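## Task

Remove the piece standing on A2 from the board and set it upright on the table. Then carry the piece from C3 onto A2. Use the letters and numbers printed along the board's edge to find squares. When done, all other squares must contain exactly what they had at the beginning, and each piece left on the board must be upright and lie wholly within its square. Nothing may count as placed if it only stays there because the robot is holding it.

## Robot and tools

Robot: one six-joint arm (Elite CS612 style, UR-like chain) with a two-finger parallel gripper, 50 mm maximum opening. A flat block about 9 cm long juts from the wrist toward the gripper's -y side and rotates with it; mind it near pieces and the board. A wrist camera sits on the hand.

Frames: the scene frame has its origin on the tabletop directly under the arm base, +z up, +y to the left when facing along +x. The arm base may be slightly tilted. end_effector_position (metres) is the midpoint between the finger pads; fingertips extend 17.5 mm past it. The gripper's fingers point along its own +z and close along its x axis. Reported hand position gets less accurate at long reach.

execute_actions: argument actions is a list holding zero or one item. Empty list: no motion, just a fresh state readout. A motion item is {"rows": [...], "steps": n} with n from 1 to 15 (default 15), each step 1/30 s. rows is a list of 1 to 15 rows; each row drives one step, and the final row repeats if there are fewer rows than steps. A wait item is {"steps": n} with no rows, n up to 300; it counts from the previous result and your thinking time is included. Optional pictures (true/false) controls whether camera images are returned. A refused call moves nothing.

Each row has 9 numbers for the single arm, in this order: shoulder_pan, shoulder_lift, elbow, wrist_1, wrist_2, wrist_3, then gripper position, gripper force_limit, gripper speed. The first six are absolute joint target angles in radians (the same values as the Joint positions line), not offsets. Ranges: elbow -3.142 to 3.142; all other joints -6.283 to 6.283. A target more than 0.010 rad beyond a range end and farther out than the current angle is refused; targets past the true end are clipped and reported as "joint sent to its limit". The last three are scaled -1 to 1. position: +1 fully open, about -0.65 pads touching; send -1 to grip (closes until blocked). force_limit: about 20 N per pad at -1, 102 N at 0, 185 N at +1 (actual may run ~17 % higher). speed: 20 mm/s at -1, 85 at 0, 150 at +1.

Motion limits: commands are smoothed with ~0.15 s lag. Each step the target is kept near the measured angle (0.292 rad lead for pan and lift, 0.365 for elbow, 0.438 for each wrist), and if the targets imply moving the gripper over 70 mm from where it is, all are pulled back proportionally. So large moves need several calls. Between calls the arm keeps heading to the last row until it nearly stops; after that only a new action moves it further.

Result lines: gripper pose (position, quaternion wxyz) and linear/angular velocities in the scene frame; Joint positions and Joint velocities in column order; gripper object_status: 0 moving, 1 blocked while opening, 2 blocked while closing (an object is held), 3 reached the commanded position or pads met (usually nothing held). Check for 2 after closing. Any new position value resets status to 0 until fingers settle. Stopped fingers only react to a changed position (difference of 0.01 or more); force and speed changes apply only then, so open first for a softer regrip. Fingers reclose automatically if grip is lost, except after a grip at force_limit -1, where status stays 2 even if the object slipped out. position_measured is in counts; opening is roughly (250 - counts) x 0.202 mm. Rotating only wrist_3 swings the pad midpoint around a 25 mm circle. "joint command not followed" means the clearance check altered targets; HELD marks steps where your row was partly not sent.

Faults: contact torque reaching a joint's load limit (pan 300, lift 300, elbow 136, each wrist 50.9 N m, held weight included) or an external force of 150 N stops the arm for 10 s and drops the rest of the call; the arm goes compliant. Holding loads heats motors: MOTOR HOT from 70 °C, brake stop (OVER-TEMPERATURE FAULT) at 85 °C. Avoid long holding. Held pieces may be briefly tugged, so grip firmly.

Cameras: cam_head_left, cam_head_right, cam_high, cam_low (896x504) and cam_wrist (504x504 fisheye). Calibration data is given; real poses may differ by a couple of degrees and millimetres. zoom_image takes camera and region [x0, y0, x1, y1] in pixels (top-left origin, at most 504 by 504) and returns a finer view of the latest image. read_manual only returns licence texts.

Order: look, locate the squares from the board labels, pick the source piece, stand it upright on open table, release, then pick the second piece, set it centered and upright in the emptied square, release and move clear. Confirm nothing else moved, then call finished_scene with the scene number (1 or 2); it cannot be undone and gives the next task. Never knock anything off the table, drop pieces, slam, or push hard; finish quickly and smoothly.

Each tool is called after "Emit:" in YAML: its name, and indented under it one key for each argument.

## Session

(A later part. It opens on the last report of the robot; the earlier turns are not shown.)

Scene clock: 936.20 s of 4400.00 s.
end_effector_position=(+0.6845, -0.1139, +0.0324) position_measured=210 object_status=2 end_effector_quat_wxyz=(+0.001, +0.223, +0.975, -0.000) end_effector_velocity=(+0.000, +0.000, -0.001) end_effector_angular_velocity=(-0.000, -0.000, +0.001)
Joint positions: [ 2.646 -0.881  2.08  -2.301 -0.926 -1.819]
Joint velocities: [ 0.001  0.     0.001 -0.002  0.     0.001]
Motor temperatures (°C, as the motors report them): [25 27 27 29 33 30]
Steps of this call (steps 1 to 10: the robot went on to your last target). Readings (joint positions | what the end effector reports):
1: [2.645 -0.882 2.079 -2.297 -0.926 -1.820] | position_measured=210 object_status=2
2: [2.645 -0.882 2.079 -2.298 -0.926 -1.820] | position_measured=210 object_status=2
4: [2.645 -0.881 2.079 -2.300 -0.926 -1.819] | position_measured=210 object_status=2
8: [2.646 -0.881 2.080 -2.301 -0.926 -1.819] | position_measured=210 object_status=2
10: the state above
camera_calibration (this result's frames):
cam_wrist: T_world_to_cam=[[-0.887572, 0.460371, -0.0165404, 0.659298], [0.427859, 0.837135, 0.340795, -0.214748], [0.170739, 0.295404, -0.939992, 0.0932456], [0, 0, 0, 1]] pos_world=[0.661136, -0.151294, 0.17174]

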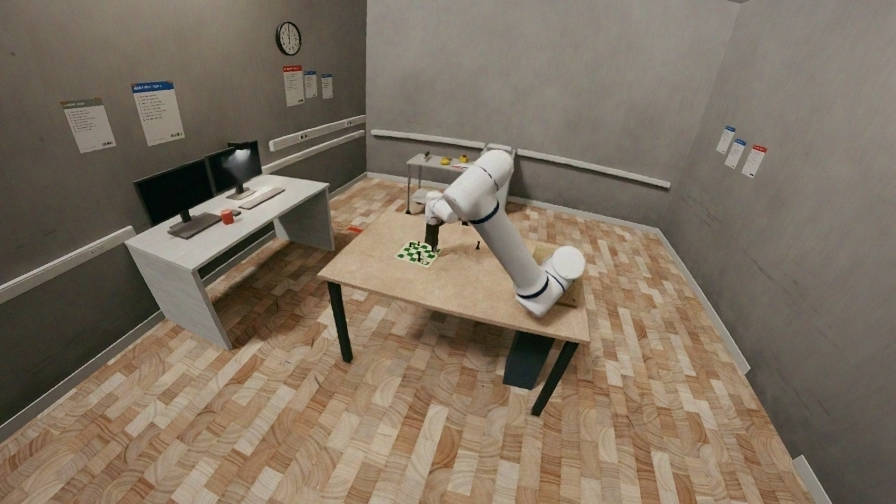

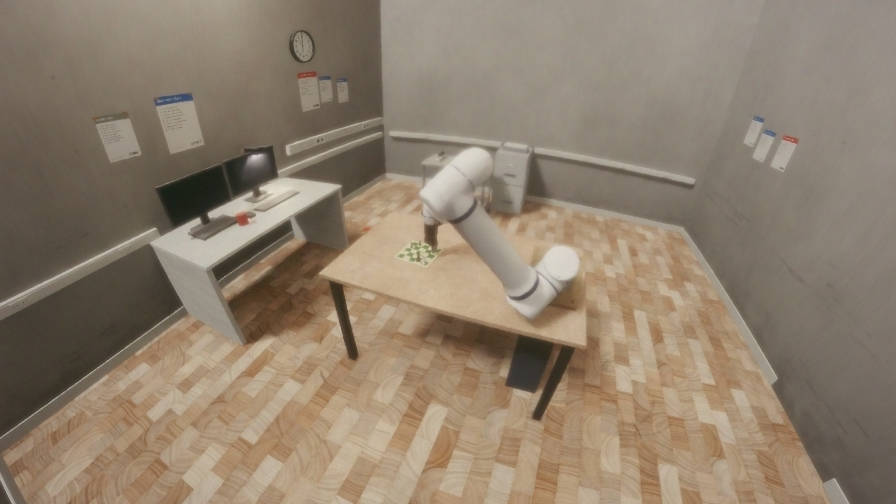

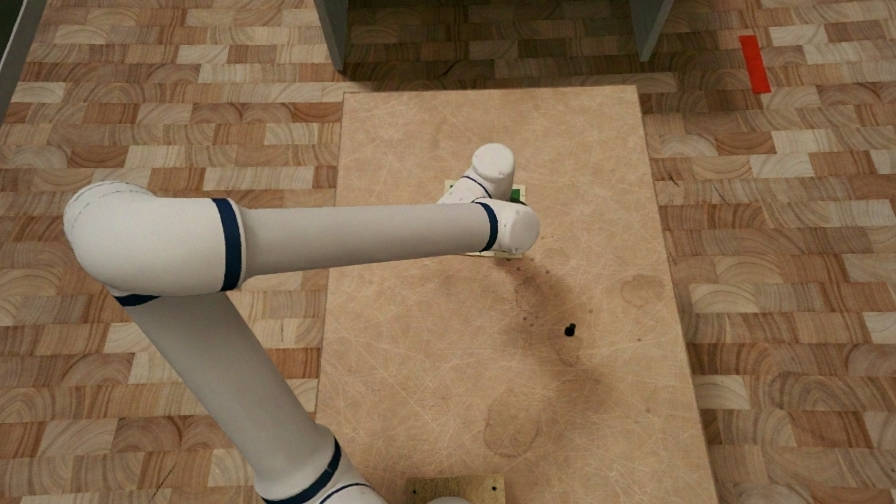

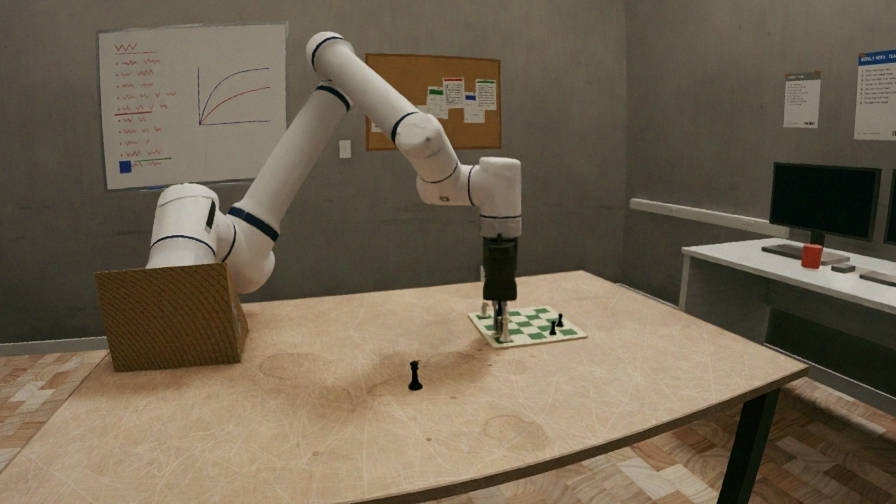

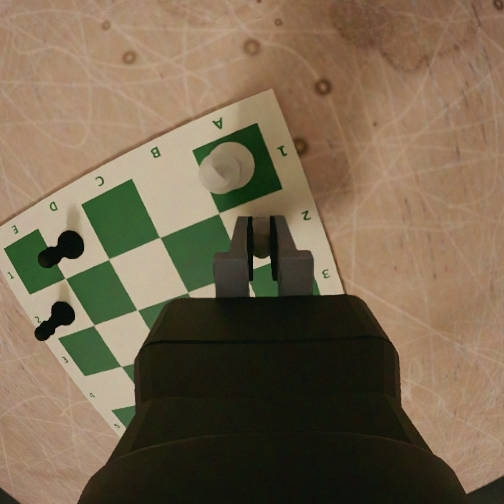

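Emit:
execute_actions:
  actions:
    - {"rows": [[2.6462,-0.8802,2.0798,-2.3017,-0.9254,-1.8184,-1,0.1,-0.6],[2.6466,-0.8797,2.0799,-2.3026,-0.9253,-1.8180,-1,0.1,-0.6]], "steps": 10}
  pictures: false

Emit:
execute_actions:
  actions:
    - {"rows": [[2.6466,-0.8797,2.0799,-2.3026,-0.9253,-1.8180,0.05,0.1,-0.5]], "steps": 12}

Scene clock: 941.77 s of 4400.00 s.
end_effector_position=(+0.6846, -0.1139, +0.0316) position_measured=210 object_status=2 end_effector_quat_wxyz=(+0.001, +0.223, +0.975, -0.000) end_effector_velocity=(+0.000, +0.000, +0.000) end_effector_angular_velocity=(-0.000, -0.000, +0.000)
Joint positions: [ 2.647 -0.88   2.08  -2.302 -0.925 -1.818]
Joint velocities: [ 0.    -0.001  0.    -0.     0.     0.   ]
Motor temperatures (°C, as the motors report them): [25 27 27 29 33 30]
Steps of this call (steps 1 to 15: the robot went on to your last target; steps 16 to 90: nothing new was sent; then 2.23 s passed at rest; steps 91 to 100: all 10 steps of this action). Readings (joint positions | what the end effector reports):
91: [2.646 -0.881 2.080 -2.301 -0.926 -1.819] | position_measured=210 object_status=2
92: [2.646 -0.880 2.080 -2.301 -0.926 -1.819] | position_measured=210 object_status=2
94: [2.646 -0.880 2.080 -2.302 -0.925 -1.818] | position_measured=210 object_status=2
98: [2.647 -0.880 2.080 -2.302 -0.925 -1.818] | position_measured=210 object_status=2
100: the state above

Scene clock: 942.17 s of 4400.00 s.
end_effector_position=(+0.6846, -0.1139, +0.0315) position_measured=145 object_status=0 end_effector_quat_wxyz=(+0.001, +0.223, +0.975, -0.000) end_effector_velocity=(+0.000, +0.000, +0.001) end_effector_angular_velocity=(-0.000, -0.001, +0.000)
Joint positions: [ 2.647 -0.88   2.08  -2.303 -0.925 -1.818]
Joint velocities: [-0.    -0.001  0.    -0.     0.    -0.   ]
Motor temperatures (°C, as the motors report them): [25 27 27 29 33 30]
Steps of this call (steps 1 to 12: all 12 steps of this action). Readings (joint positions | what the end effector reports):
1: [2.647 -0.880 2.080 -2.303 -0.925 -1.818] | position_measured=204 object_status=0
2: [2.647 -0.880 2.080 -2.303 -0.925 -1.818] | position_measured=195 object_status=0
4: [2.647 -0.880 2.080 -2.303 -0.925 -1.818] | position_measured=178 object_status=0
8: [2.647 -0.880 2.080 -2.303 -0.925 -1.818] | position_measured=146 object_status=0
12: the state above
camera_calibration (this result's frames):
cam_wrist: T_world_to_cam=[[-0.887643, 0.460231, -0.0166247, 0.659357], [0.427709, 0.837227, 0.340758, -0.214365], [0.170746, 0.295361, -0.940004, 0.0924183], [0, 0, 0, 1]] pos_world=[0.66118, -0.151282, 0.170882]

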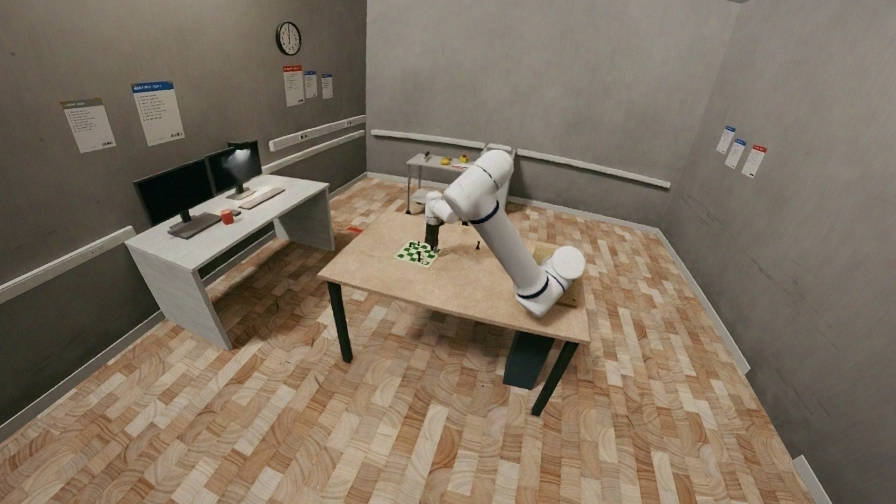

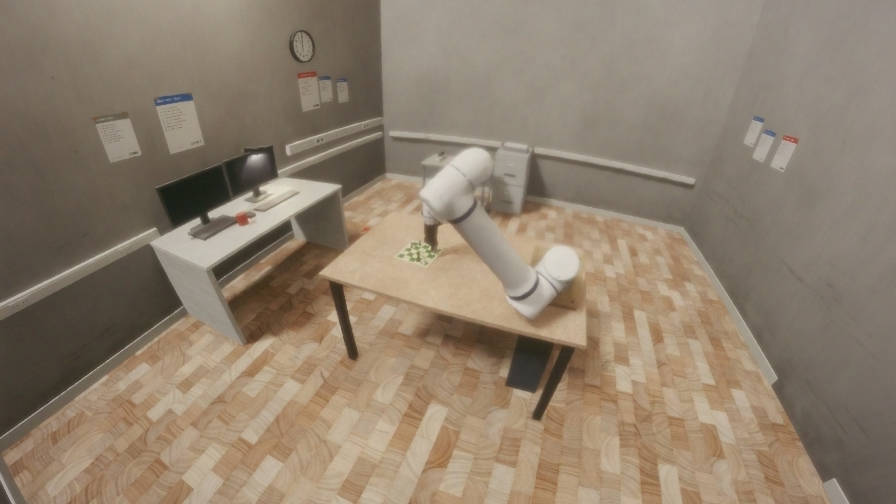

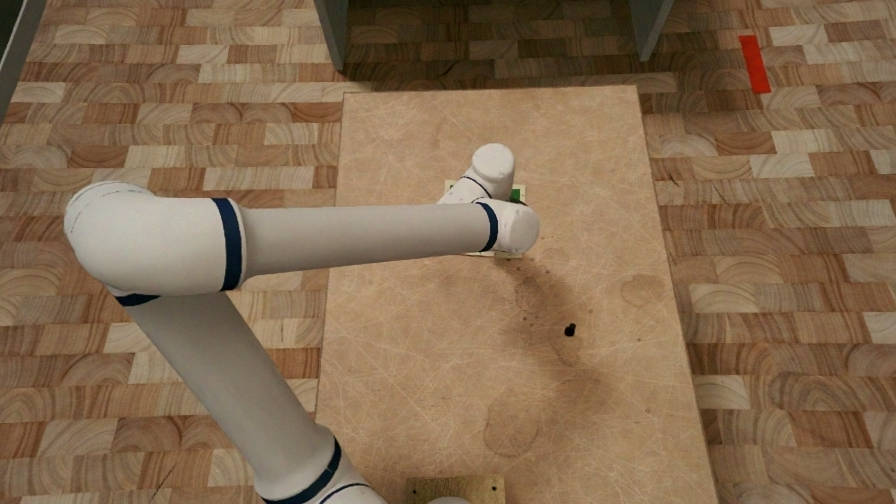

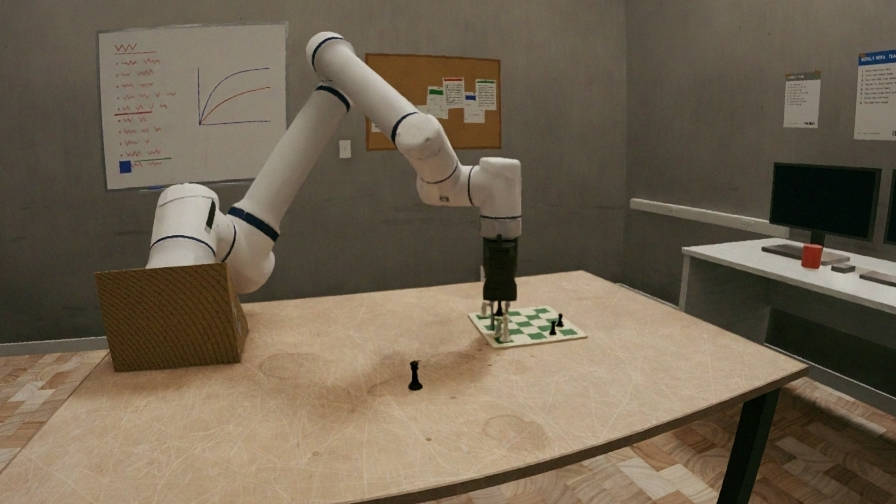

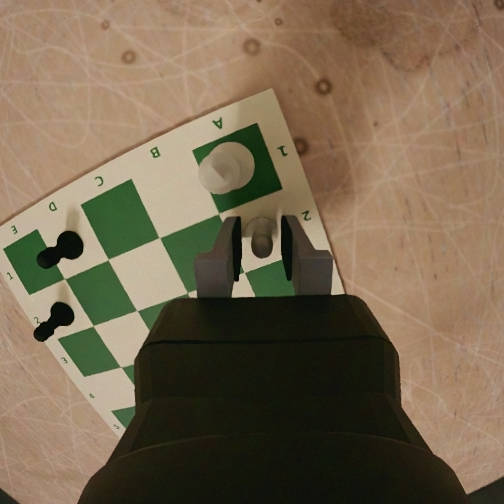

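Emit:
execute_actions:
  actions:
    - {"rows": [[2.6462,-0.8803,2.0797,-2.3016,-0.9255,-1.8185,0.05,0.1,-0.5],[2.6449,-0.8820,2.0792,-2.2985,-0.9261,-1.8199,0.05,0.1,-0.5],[2.6430,-0.8847,2.0784,-2.2937,-0.9270,-1.8220,0.05,0.1,-0.5],[2.6402,-0.8883,2.0772,-2.2871,-0.9282,-1.8251,0.05,0.1,-0.5],[2.6369,-0.8928,2.0758,-2.2790,-0.9297,-1.8287,0.05,0.1,-0.5],[2.6333,-0.8978,2.0743,-2.2701,-0.9314,-1.8328,0.05,0.1,-0.5],[2.6293,-0.9032,2.0726,-2.2603,-0.9332,-1.8372,0.05,0.1,-0.5],[2.6253,-0.9086,2.0708,-2.2504,-0.9350,-1.8417,0.05,0.1,-0.5],[2.6214,-0.9137,2.0687,-2.2408,-0.9368,-1.8460,0.05,0.1,-0.5],[2.6178,-0.9183,2.0667,-2.2320,-0.9384,-1.8500,0.05,0.1,-0.5],[2.6146,-0.9226,2.0650,-2.2240,-0.9399,-1.8535,0.05,0.1,-0.5],[2.6119,-0.9260,2.0635,-2.2174,-0.9411,-1.8565,0.05,0.1,-0.5],[2.6100,-0.9285,2.0625,-2.2127,-0.9420,-1.8586,0.05,0.1,-0.5],[2.6088,-0.9301,2.0618,-2.2096,-0.9426,-1.8600,0.05,0.1,-0.5],[2.6083,-0.9307,2.0616,-2.2086,-0.9428,-1.8604,0.05,0.1,-0.5]], "steps": 15}
  pictures: false

Emit:
execute_actions:
  actions:
    - {"steps": 12}

Scene clock: 959.50 s of 4400.00 s.
end_effector_position=(+0.6848, -0.1141, +0.0694) position_measured=145 object_status=3 end_effector_quat_wxyz=(+0.001, +0.223, +0.975, -0.000) end_effector_velocity=(-0.000, -0.001, +0.071) end_effector_angular_velocity=(-0.001, -0.002, +0.001)
Joint positions: [ 2.615 -0.922  2.065 -2.224 -0.94  -1.853]
Joint velocities: [-0.06  -0.077 -0.031  0.144 -0.027 -0.065]
Motor temperatures (°C, as the motors report them): [25 27 27 29 33 30]
Steps of this call (steps 1 to 15: the robot went on to your last target; steps 16 to 90: nothing new was sent; then 13.83 s passed at rest; steps 91 to 105: all 15 steps of this action). Readings (joint positions | what the end effector reports):
91: [2.647 -0.880 2.080 -2.303 -0.925 -1.818] | position_measured=145 object_status=3
92: [2.647 -0.880 2.080 -2.302 -0.925 -1.818] | position_measured=145 object_status=3
94: [2.645 -0.882 2.080 -2.299 -0.926 -1.820] | position_measured=145 object_status=3
98: [2.636 -0.894 2.075 -2.277 -0.930 -1.830] | position_measured=145 object_status=3
105: the state above

Scene clock: 959.90 s of 4400.00 s.
end_effector_position=(+0.6847, -0.1141, +0.0769) position_measured=145 object_status=3 end_effector_quat_wxyz=(+0.001, +0.223, +0.975, -0.000) end_effector_velocity=(+0.000, +0.001, +0.002) end_effector_angular_velocity=(-0.000, +0.000, +0.001)
Joint positions: [ 2.608 -0.93   2.062 -2.209 -0.943 -1.86 ]
Joint velocities: [-0.001 -0.003 -0.001  0.004 -0.001 -0.001]
Motor temperatures (°C, as the motors report them): [25 27 27 29 33 30]
Steps of this call (steps 1 to 12: the robot went on to your last target). Readings (joint positions | what the end effector reports):
1: [2.613 -0.925 2.064 -2.220 -0.941 -1.855] | position_measured=145 object_status=3
2: [2.612 -0.926 2.063 -2.217 -0.941 -1.857] | position_measured=145 object_status=3
4: [2.610 -0.928 2.063 -2.213 -0.942 -1.858] | position_measured=145 object_status=3
8: [2.609 -0.930 2.062 -2.210 -0.943 -1.860] | position_measured=145 object_status=3
12: the state above
camera_calibration (this result's frames):
cam_wrist: T_world_to_cam=[[-0.887824, 0.45987, -0.0169781, 0.660437], [0.427242, 0.837417, 0.340875, -0.22945], [0.170976, 0.295384, -0.939955, 0.134959], [0, 0, 0, 1]] pos_world=[0.661308, -0.151435, 0.216282]

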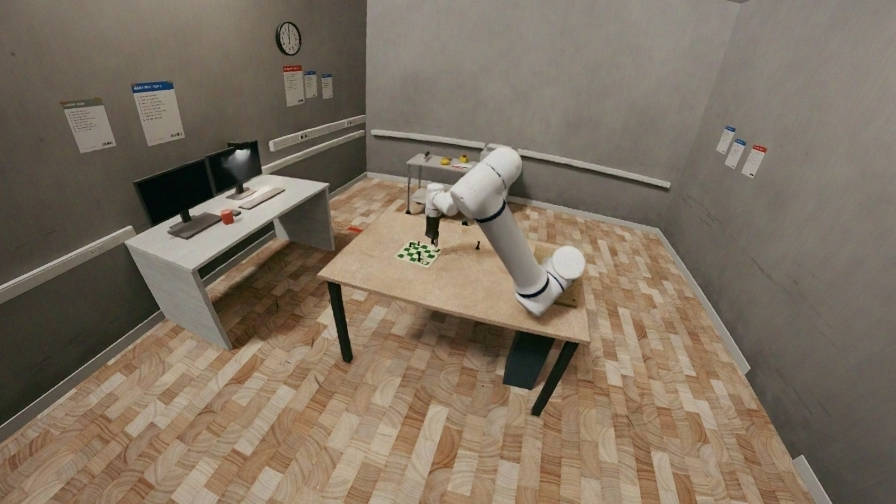

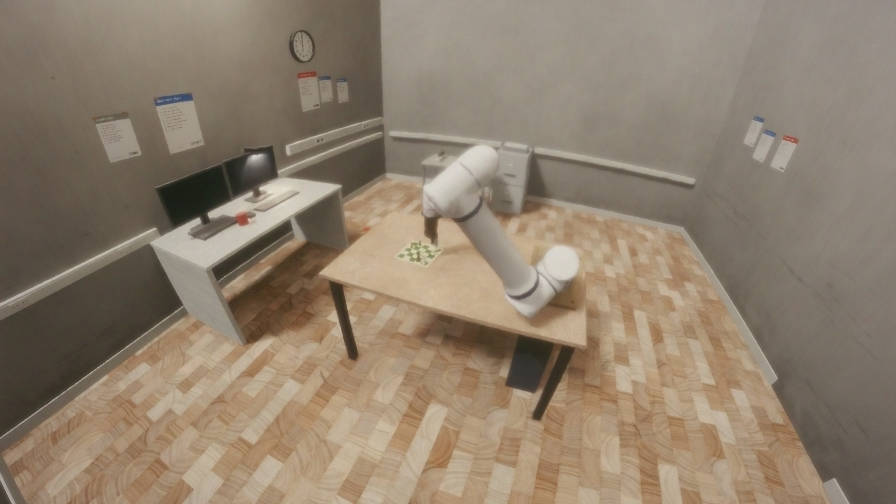

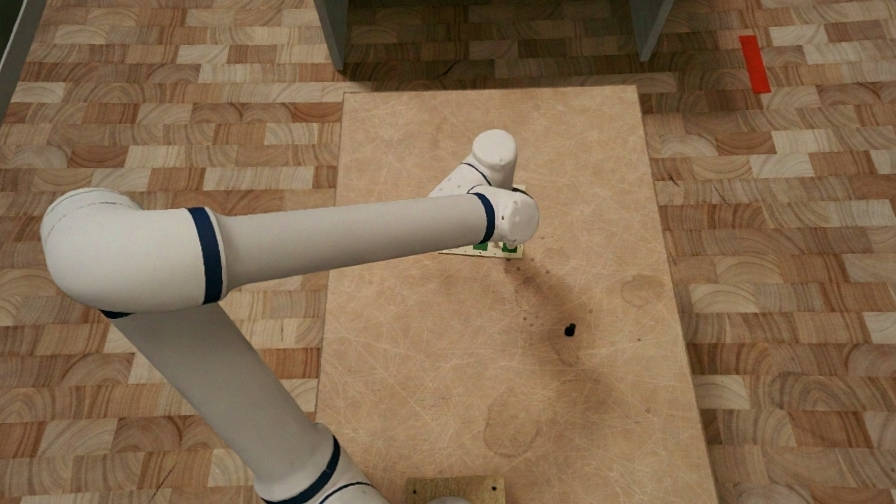

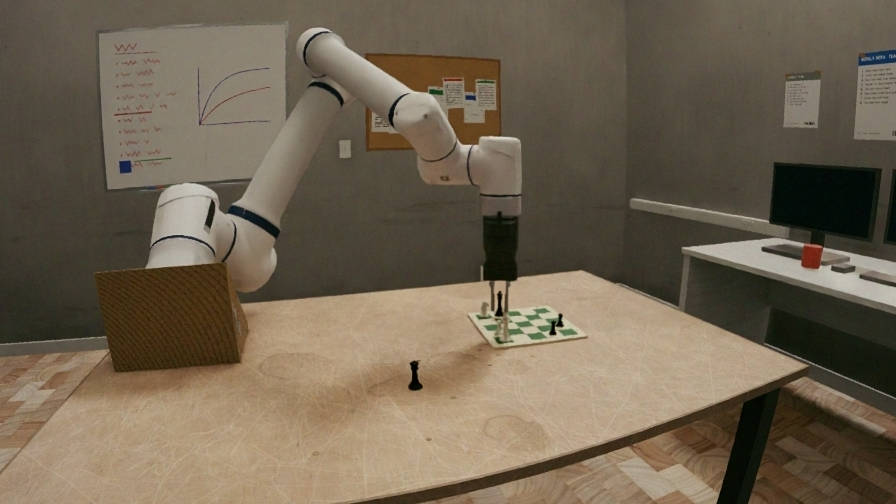

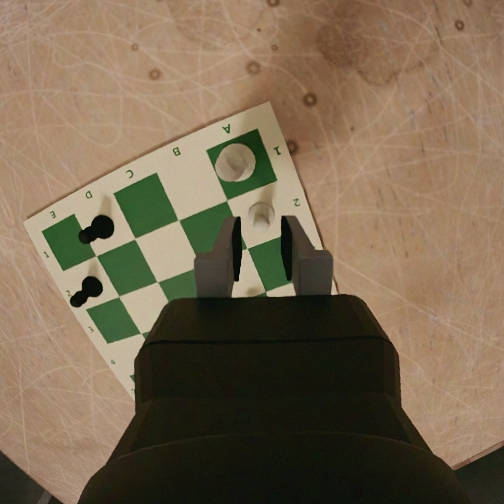

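Emit:
zoom_image:
  camera: "cam_wrist"
  region: [190, 110, 330, 270]

Region (190, 110, 330, 270) of cam_wrist's 504x504 image, scaled by 3.150, with more detail than that image has; it fills the left 441 columns of this view, and the rest is white.

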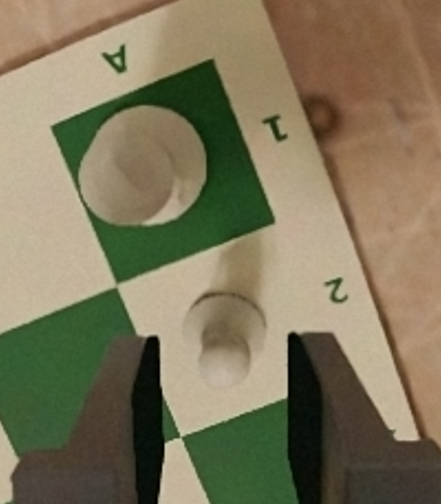

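Emit:
finished_scene:
  scene: 1

The scene is finished: the task was done.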